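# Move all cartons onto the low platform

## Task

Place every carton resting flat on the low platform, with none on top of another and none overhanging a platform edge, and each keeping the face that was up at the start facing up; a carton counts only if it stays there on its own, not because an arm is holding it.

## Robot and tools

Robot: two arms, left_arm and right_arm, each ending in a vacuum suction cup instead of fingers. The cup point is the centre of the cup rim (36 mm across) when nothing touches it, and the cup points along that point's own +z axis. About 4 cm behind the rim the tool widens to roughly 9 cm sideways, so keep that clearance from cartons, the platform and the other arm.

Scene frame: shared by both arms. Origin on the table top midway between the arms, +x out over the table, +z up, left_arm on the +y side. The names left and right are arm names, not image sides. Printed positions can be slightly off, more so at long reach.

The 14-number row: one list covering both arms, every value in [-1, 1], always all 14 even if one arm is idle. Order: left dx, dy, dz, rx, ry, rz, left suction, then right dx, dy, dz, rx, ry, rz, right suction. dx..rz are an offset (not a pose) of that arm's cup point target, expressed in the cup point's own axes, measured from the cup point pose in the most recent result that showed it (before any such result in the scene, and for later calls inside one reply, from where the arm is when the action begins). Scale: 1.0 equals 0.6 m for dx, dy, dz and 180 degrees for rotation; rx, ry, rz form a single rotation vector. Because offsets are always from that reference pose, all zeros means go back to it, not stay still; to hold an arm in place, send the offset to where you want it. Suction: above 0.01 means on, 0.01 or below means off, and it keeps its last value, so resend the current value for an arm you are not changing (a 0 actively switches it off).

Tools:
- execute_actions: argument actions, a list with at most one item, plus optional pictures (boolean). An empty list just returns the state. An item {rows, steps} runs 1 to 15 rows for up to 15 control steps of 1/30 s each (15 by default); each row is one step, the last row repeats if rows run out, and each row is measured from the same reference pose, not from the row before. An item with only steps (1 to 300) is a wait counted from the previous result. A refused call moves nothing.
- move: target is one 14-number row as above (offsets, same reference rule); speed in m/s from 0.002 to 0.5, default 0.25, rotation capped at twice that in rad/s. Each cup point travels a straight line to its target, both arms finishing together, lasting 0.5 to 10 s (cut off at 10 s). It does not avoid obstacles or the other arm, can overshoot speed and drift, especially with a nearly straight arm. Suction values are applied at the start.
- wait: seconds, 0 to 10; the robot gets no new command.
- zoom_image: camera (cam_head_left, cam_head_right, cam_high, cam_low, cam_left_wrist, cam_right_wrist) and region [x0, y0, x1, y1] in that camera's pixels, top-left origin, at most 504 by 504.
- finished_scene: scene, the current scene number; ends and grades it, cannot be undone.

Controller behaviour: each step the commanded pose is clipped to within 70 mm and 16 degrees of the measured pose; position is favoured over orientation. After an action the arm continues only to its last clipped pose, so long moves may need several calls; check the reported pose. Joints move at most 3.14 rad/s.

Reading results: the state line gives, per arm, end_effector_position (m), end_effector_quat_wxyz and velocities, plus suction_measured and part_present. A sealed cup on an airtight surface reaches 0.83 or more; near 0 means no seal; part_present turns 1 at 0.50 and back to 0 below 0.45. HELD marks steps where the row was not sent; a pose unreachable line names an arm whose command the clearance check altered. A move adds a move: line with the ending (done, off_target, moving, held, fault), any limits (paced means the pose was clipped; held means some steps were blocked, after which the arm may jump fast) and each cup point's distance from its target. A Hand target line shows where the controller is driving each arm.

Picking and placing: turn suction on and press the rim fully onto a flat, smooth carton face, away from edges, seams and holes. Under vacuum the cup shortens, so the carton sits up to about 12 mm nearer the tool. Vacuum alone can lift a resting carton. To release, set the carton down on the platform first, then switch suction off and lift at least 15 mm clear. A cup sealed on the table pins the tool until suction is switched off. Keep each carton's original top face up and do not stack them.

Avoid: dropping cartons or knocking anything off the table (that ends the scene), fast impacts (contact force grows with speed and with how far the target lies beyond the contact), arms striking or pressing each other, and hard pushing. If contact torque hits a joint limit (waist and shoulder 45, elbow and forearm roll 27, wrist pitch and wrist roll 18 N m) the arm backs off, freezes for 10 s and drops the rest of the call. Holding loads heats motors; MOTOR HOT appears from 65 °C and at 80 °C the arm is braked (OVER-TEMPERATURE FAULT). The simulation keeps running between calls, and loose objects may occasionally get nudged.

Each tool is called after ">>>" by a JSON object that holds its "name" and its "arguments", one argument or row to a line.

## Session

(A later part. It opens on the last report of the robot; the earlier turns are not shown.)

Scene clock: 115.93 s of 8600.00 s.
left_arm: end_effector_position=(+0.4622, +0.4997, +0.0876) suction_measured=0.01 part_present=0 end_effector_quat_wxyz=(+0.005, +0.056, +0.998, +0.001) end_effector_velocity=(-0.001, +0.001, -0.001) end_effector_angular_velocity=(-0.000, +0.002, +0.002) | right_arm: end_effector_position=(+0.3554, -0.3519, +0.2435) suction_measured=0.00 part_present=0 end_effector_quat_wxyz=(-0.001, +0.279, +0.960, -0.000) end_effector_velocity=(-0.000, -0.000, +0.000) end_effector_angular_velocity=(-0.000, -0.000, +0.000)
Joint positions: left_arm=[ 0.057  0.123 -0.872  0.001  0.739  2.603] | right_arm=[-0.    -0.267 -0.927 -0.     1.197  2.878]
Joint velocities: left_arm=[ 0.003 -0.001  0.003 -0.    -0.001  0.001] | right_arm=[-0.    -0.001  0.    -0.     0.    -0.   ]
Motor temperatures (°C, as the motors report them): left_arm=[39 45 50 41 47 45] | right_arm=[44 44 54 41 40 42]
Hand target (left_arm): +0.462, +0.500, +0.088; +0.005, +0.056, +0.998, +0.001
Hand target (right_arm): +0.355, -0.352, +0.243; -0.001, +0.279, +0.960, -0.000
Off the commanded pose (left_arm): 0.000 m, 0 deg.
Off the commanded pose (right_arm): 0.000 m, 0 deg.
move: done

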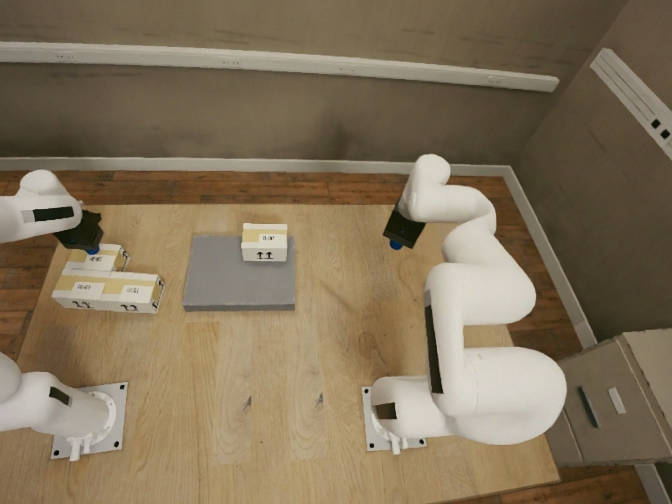

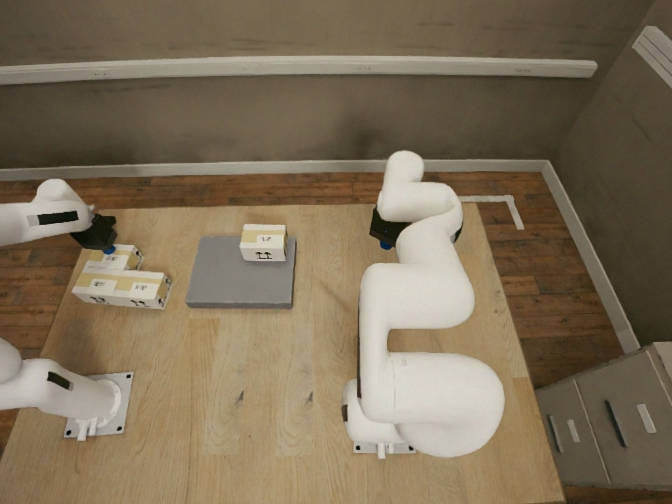

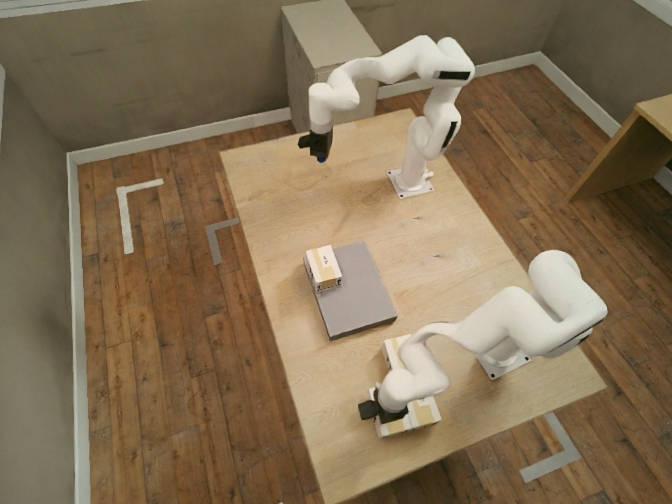

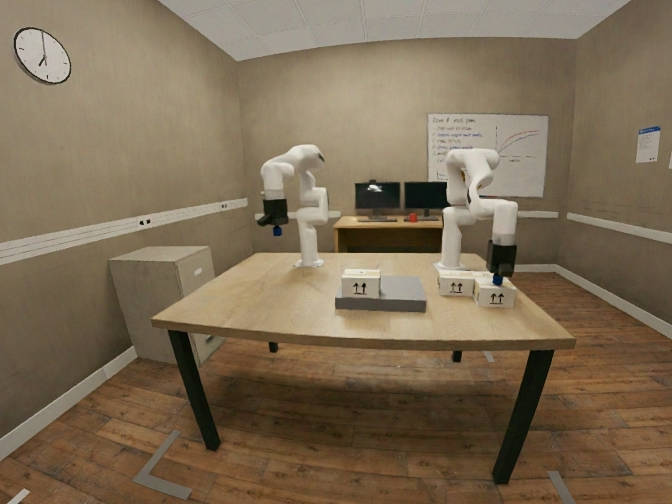

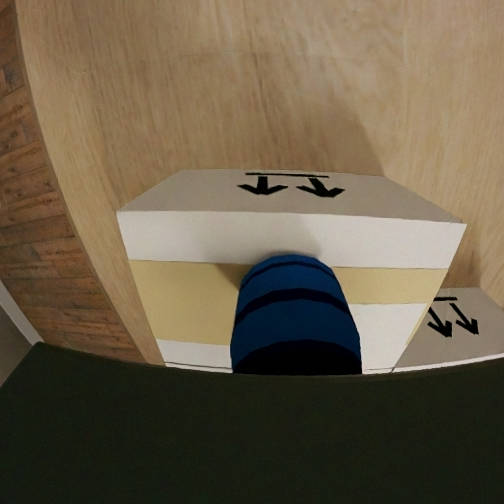

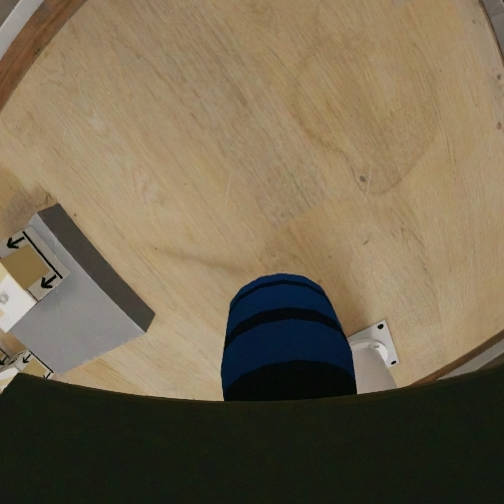

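>>> {"name": "move", "arguments": {
  "target": [0,-0.005,0.036,0,0,0,1,0,0,0,0,0,0,0],
  "speed": 0.025
}}

>>> {"name": "move", "arguments": {
  "target": [0,0,-0.225,0,0,-0.02,1,0,0,0,0,0,0,0],
  "speed": 0.2
}}

>>> {"name": "move", "arguments": {
  "target": [-0.083,-0.607,0,0,0,0,1,0,0,0,0,0,0,0],
  "speed": 0.2
}}

>>> {"name": "move", "arguments": {
  "target": [0,0,0.11,0,0,0,1,0,0,0,0,0,0,0],
  "speed": 0.1
}}

Scene clock: 123.40 s of 8600.00 s.
left_arm: end_effector_position=(+0.4622, +0.4966, +0.0663) suction_measured=1.00 part_present=1 end_effector_quat_wxyz=(+0.005, +0.056, +0.998, +0.001) end_effector_velocity=(+0.000, +0.001, -0.000) end_effector_angular_velocity=(+0.000, -0.002, +0.003) | right_arm: end_effector_position=(+0.3554, -0.3519, +0.2435) suction_measured=0.00 part_present=0 end_effector_quat_wxyz=(-0.001, +0.279, +0.960, -0.000) end_effector_velocity=(+0.000, +0.000, +0.000) end_effector_angular_velocity=(-0.000, -0.001, -0.000)
Joint positions: left_arm=[ 0.05   0.167 -0.855  0.001  0.677  2.597] | right_arm=[-0.    -0.267 -0.927 -0.     1.197  2.878]
Joint velocities: left_arm=[ 0.003  0.001  0.    -0.    -0.003 -0.   ] | right_arm=[ 0.    -0.    -0.     0.    -0.001  0.   ]
Motor temperatures (°C, as the motors report them): left_arm=[39 45 50 41 47 45] | right_arm=[44 44 54 41 40 42]
Hand target (left_arm): +0.462, +0.497, +0.066; +0.005, +0.056, +0.998, +0.001
Hand target (right_arm): +0.355, -0.352, +0.243; -0.001, +0.279, +0.960, -0.000
Off the commanded pose (left_arm): 0.000 m, 0 deg.
Off the commanded pose (right_arm): 0.000 m, 0 deg.
After step 90, 3.33 s passed at rest.
move: done

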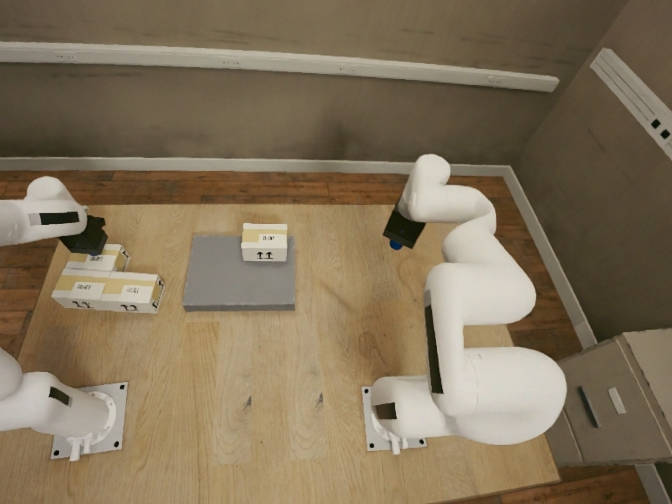

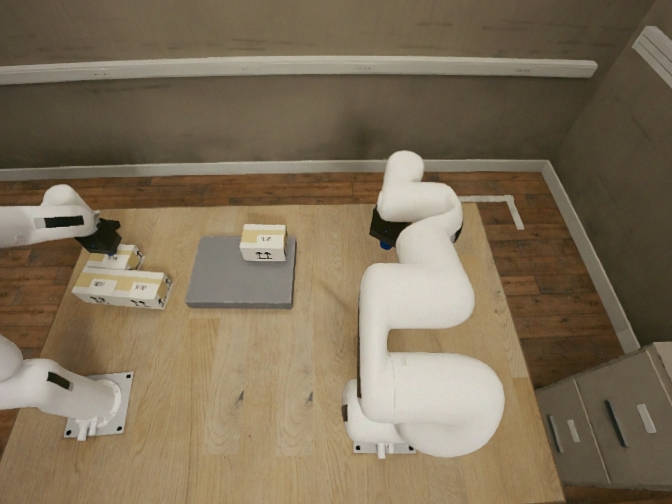

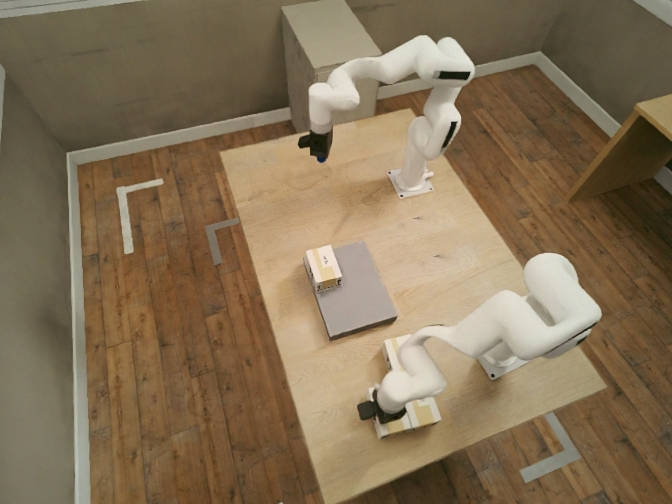

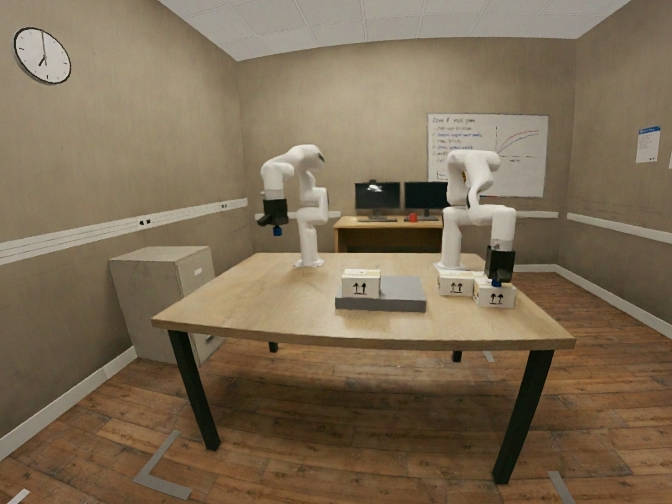

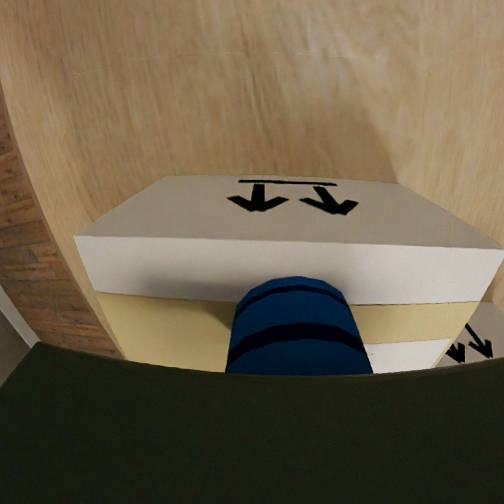

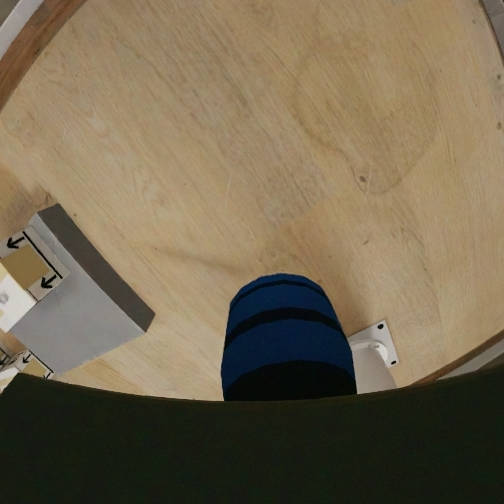

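Scene clock: 124.53 s of 8600.00 s.
left_arm: end_effector_position=(+0.4607, +0.4970, +0.2006) suction_measured=1.00 part_present=1 end_effector_quat_wxyz=(+0.004, +0.024, +1.000, +0.001) end_effector_velocity=(+0.005, +0.001, +0.009) end_effector_angular_velocity=(+0.002, -0.019, +0.000) | right_arm: end_effector_position=(+0.3554, -0.3519, +0.2435) suction_measured=0.00 part_present=0 end_effector_quat_wxyz=(-0.001, +0.279, +0.960, -0.000) end_effector_velocity=(+0.000, +0.000, +0.000) end_effector_angular_velocity=(-0.000, -0.001, +0.000)
Joint positions: left_arm=[ 0.051 -0.052 -1.019  0.002  1.062  2.534] | right_arm=[-0.    -0.267 -0.927 -0.     1.197  2.878]
Joint velocities: left_arm=[-0.    -0.007 -0.013 -0.     0.001 -0.   ] | right_arm=[ 0.    -0.     0.    -0.    -0.001  0.   ]
Motor temperatures (°C, as the motors report them): left_arm=[39 44 50 41 47 45] | right_arm=[44 44 54 41 40 42]
Hand target (left_arm): +0.461, +0.497, +0.201; +0.005, +0.024, +1.000, +0.002
Hand target (right_arm): +0.355, -0.352, +0.243; -0.001, +0.279, +0.960, -0.000
Off the commanded pose (left_arm): 0.001 m, 0 deg.
Off the commanded pose (right_arm): 0.000 m, 0 deg.
move: done

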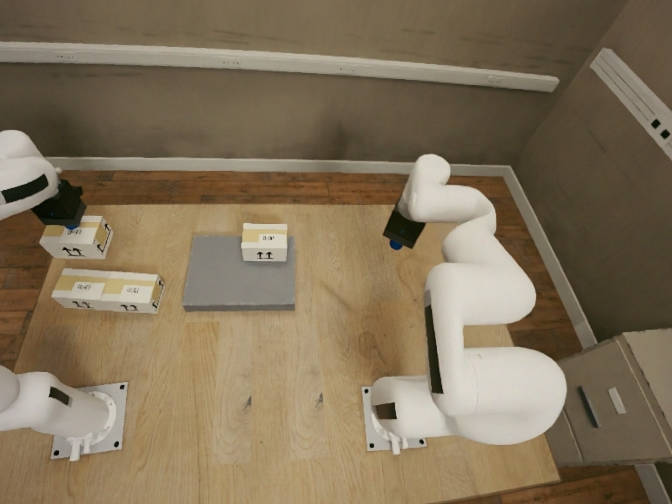

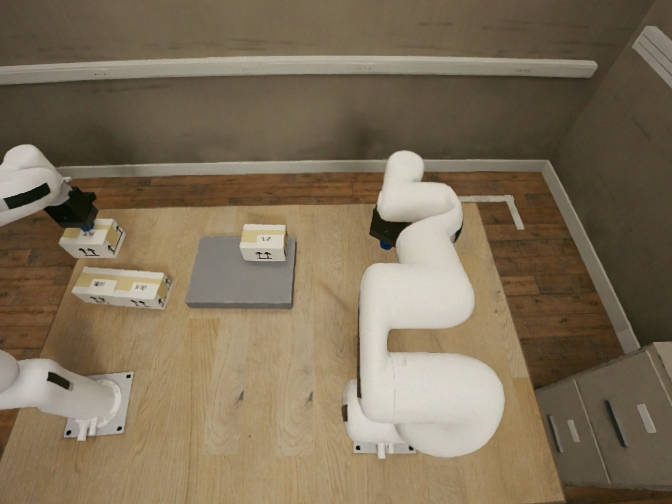

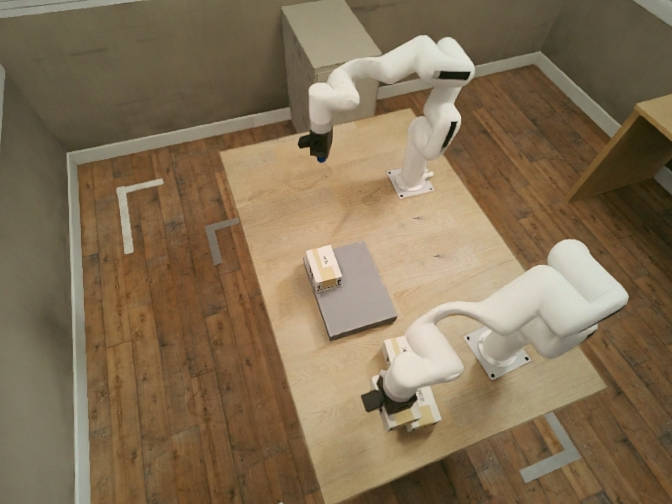

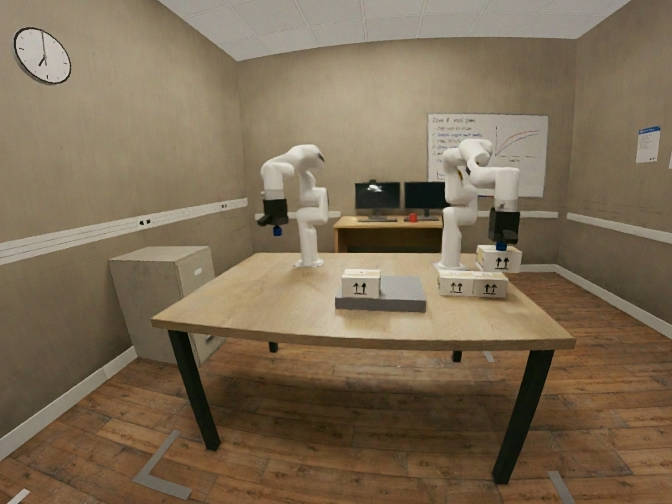

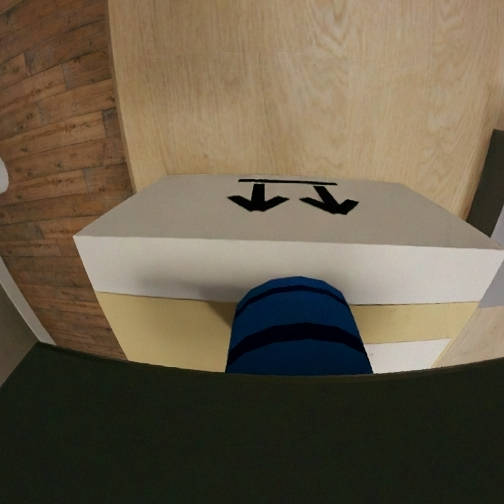

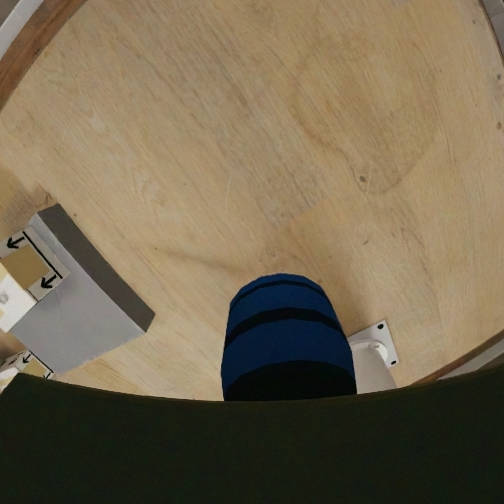

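Scene clock: 126.80 s of 8600.00 s.
left_arm: end_effector_position=(+0.4930, +0.1299, +0.2016) suction_measured=1.00 part_present=1 end_effector_quat_wxyz=(+0.005, +0.023, +1.000, -0.002) end_effector_velocity=(+0.000, -0.003, +0.001) end_effector_angular_velocity=(-0.002, -0.002, -0.003) | right_arm: end_effector_position=(+0.3554, -0.3519, +0.2435) suction_measured=0.00 part_present=0 end_effector_quat_wxyz=(-0.001, +0.279, +0.960, -0.000) end_effector_velocity=(+0.000, -0.000, +0.000) end_effector_angular_velocity=(-0.000, -0.001, -0.001)
Joint positions: left_arm=[-0.648  0.349 -1.534  0.003  1.174  1.834] | right_arm=[-0.    -0.267 -0.927 -0.     1.197  2.878]
Joint velocities: left_arm=[-0.004  0.004 -0.009 -0.     0.002 -0.002] | right_arm=[ 0.    -0.    -0.    -0.    -0.     0.001]
Motor temperatures (°C, as the motors report them): left_arm=[39 44 51 41 47 45] | right_arm=[44 44 54 41 40 42]
Hand target (left_arm): +0.493, +0.129, +0.201; +0.005, +0.024, +1.000, -0.002
Hand target (right_arm): +0.355, -0.352, +0.243; -0.001, +0.279, +0.960, -0.000
Off the commanded pose (left_arm): 0.002 m, 0 deg.
Off the commanded pose (right_arm): 0.000 m, 0 deg.
move: done

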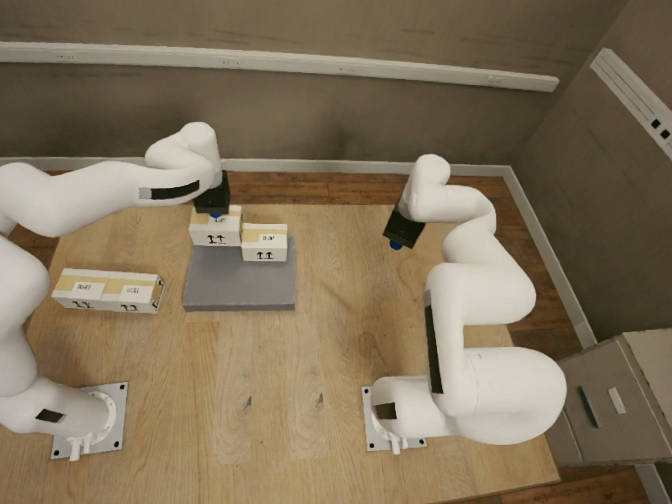

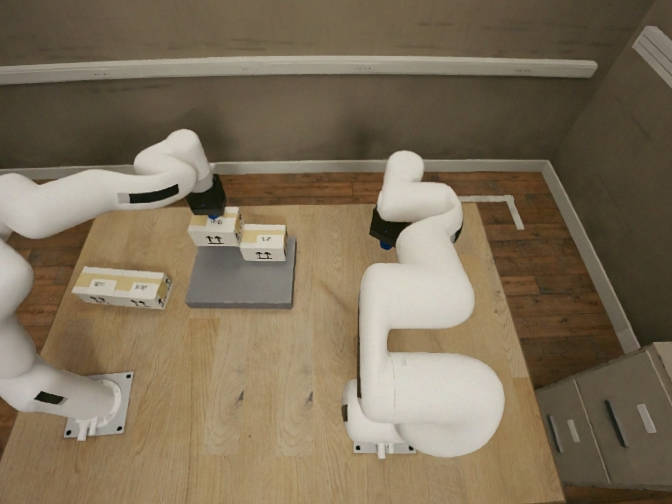

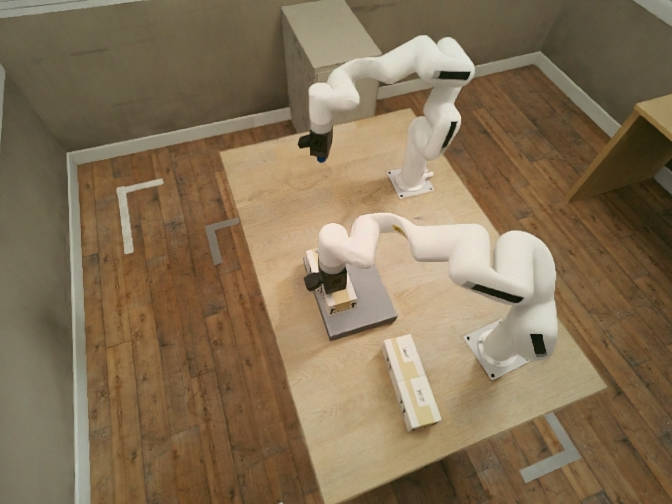

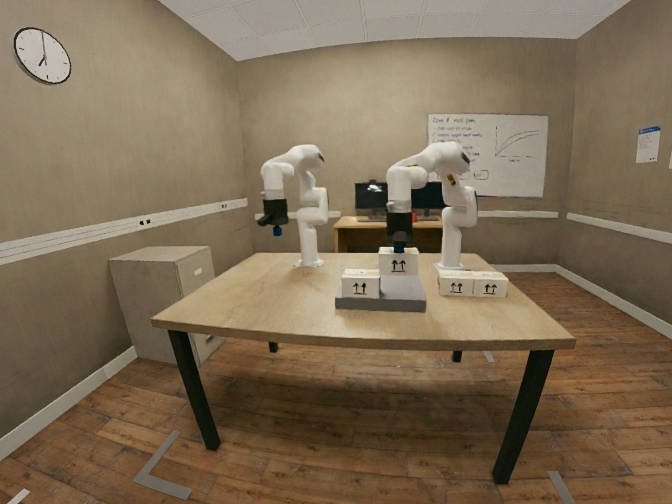

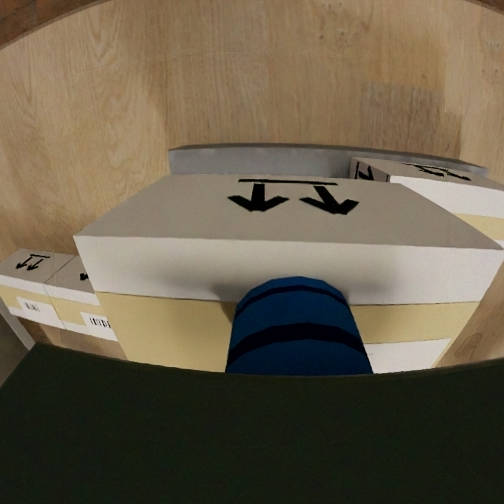

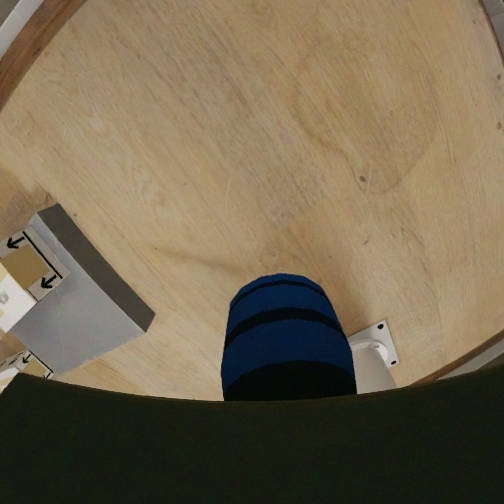

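Scene clock: 128.13 s of 8600.00 s.
left_arm: end_effector_position=(+0.4930, +0.1297, +0.1350) suction_measured=1.00 part_present=1 end_effector_quat_wxyz=(+0.004, +0.024, +1.000, -0.001) end_effector_velocity=(+0.001, -0.000, +0.002) end_effector_angular_velocity=(-0.003, -0.003, +0.002) | right_arm: end_effector_position=(+0.3554, -0.3519, +0.2435) suction_measured=0.00 part_present=0 end_effector_quat_wxyz=(-0.001, +0.279, +0.960, -0.000) end_effector_velocity=(+0.000, +0.000, -0.000) end_effector_angular_velocity=(+0.000, +0.000, +0.000)
Joint positions: left_arm=[-0.648  0.41  -1.427  0.003  1.008  1.834] | right_arm=[-0.    -0.267 -0.927 -0.     1.197  2.878]
Joint velocities: left_arm=[ 0.001 -0.001 -0.003 -0.001 -0.001 -0.001] | right_arm=[ 0.  0. -0.  0.  0. -0.]
Motor temperatures (°C, as the motors report them): left_arm=[39 45 51 41 47 45] | right_arm=[44 44 54 41 40 42]
Hand target (left_arm): +0.493, +0.130, +0.136; +0.005, +0.024, +1.000, -0.002
Hand target (right_arm): +0.355, -0.352, +0.243; -0.001, +0.279, +0.960, -0.000
Off the commanded pose (left_arm): 0.001 m, 0 deg.
Off the commanded pose (right_arm): 0.000 m, 0 deg.
move: done

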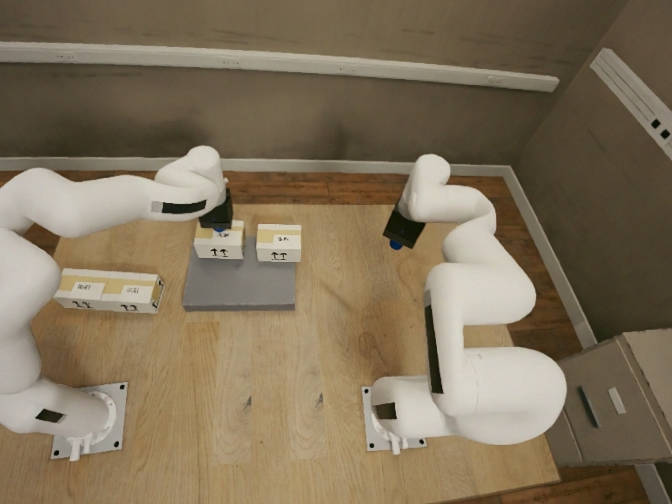

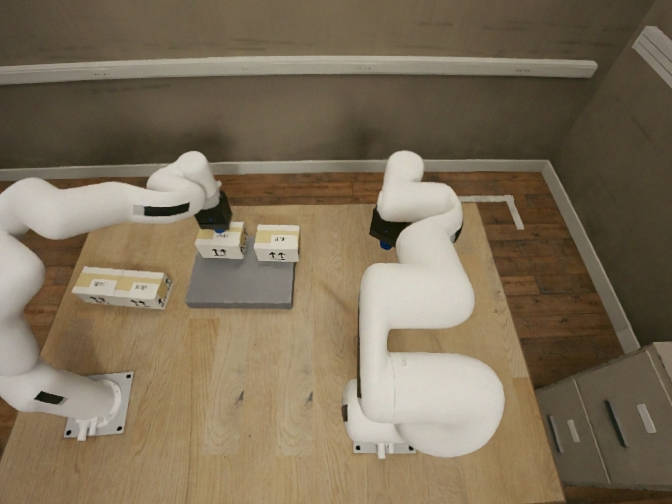

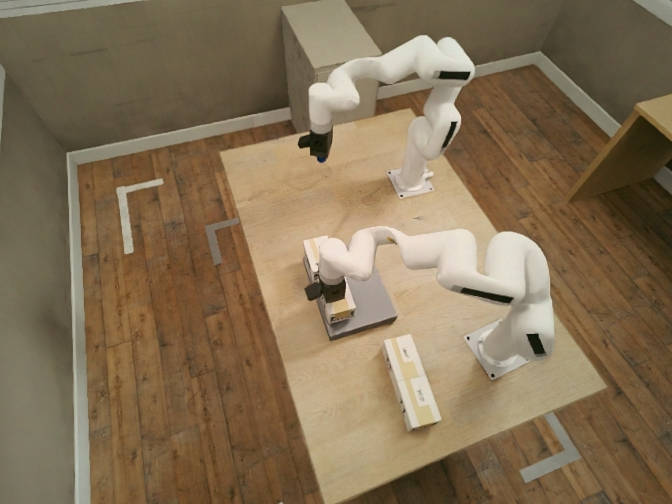

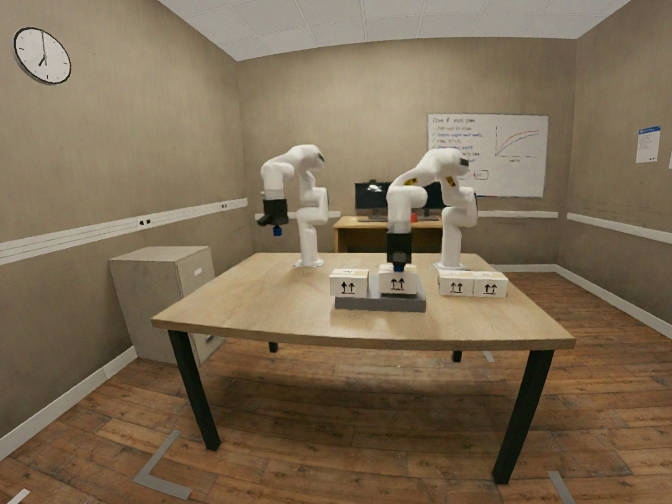

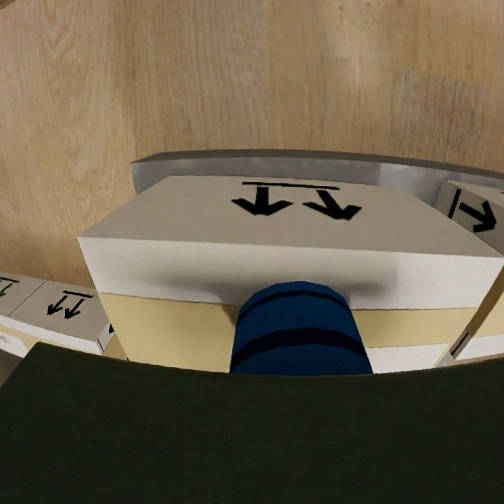

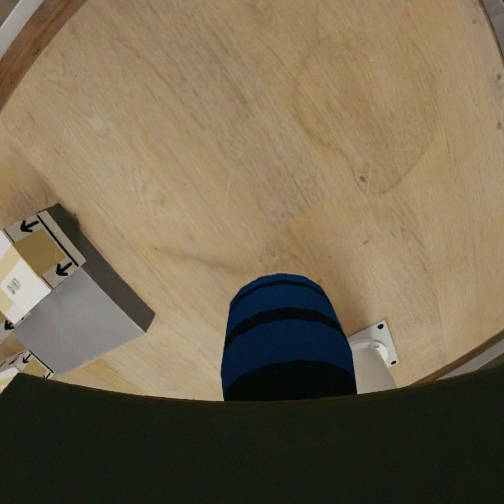

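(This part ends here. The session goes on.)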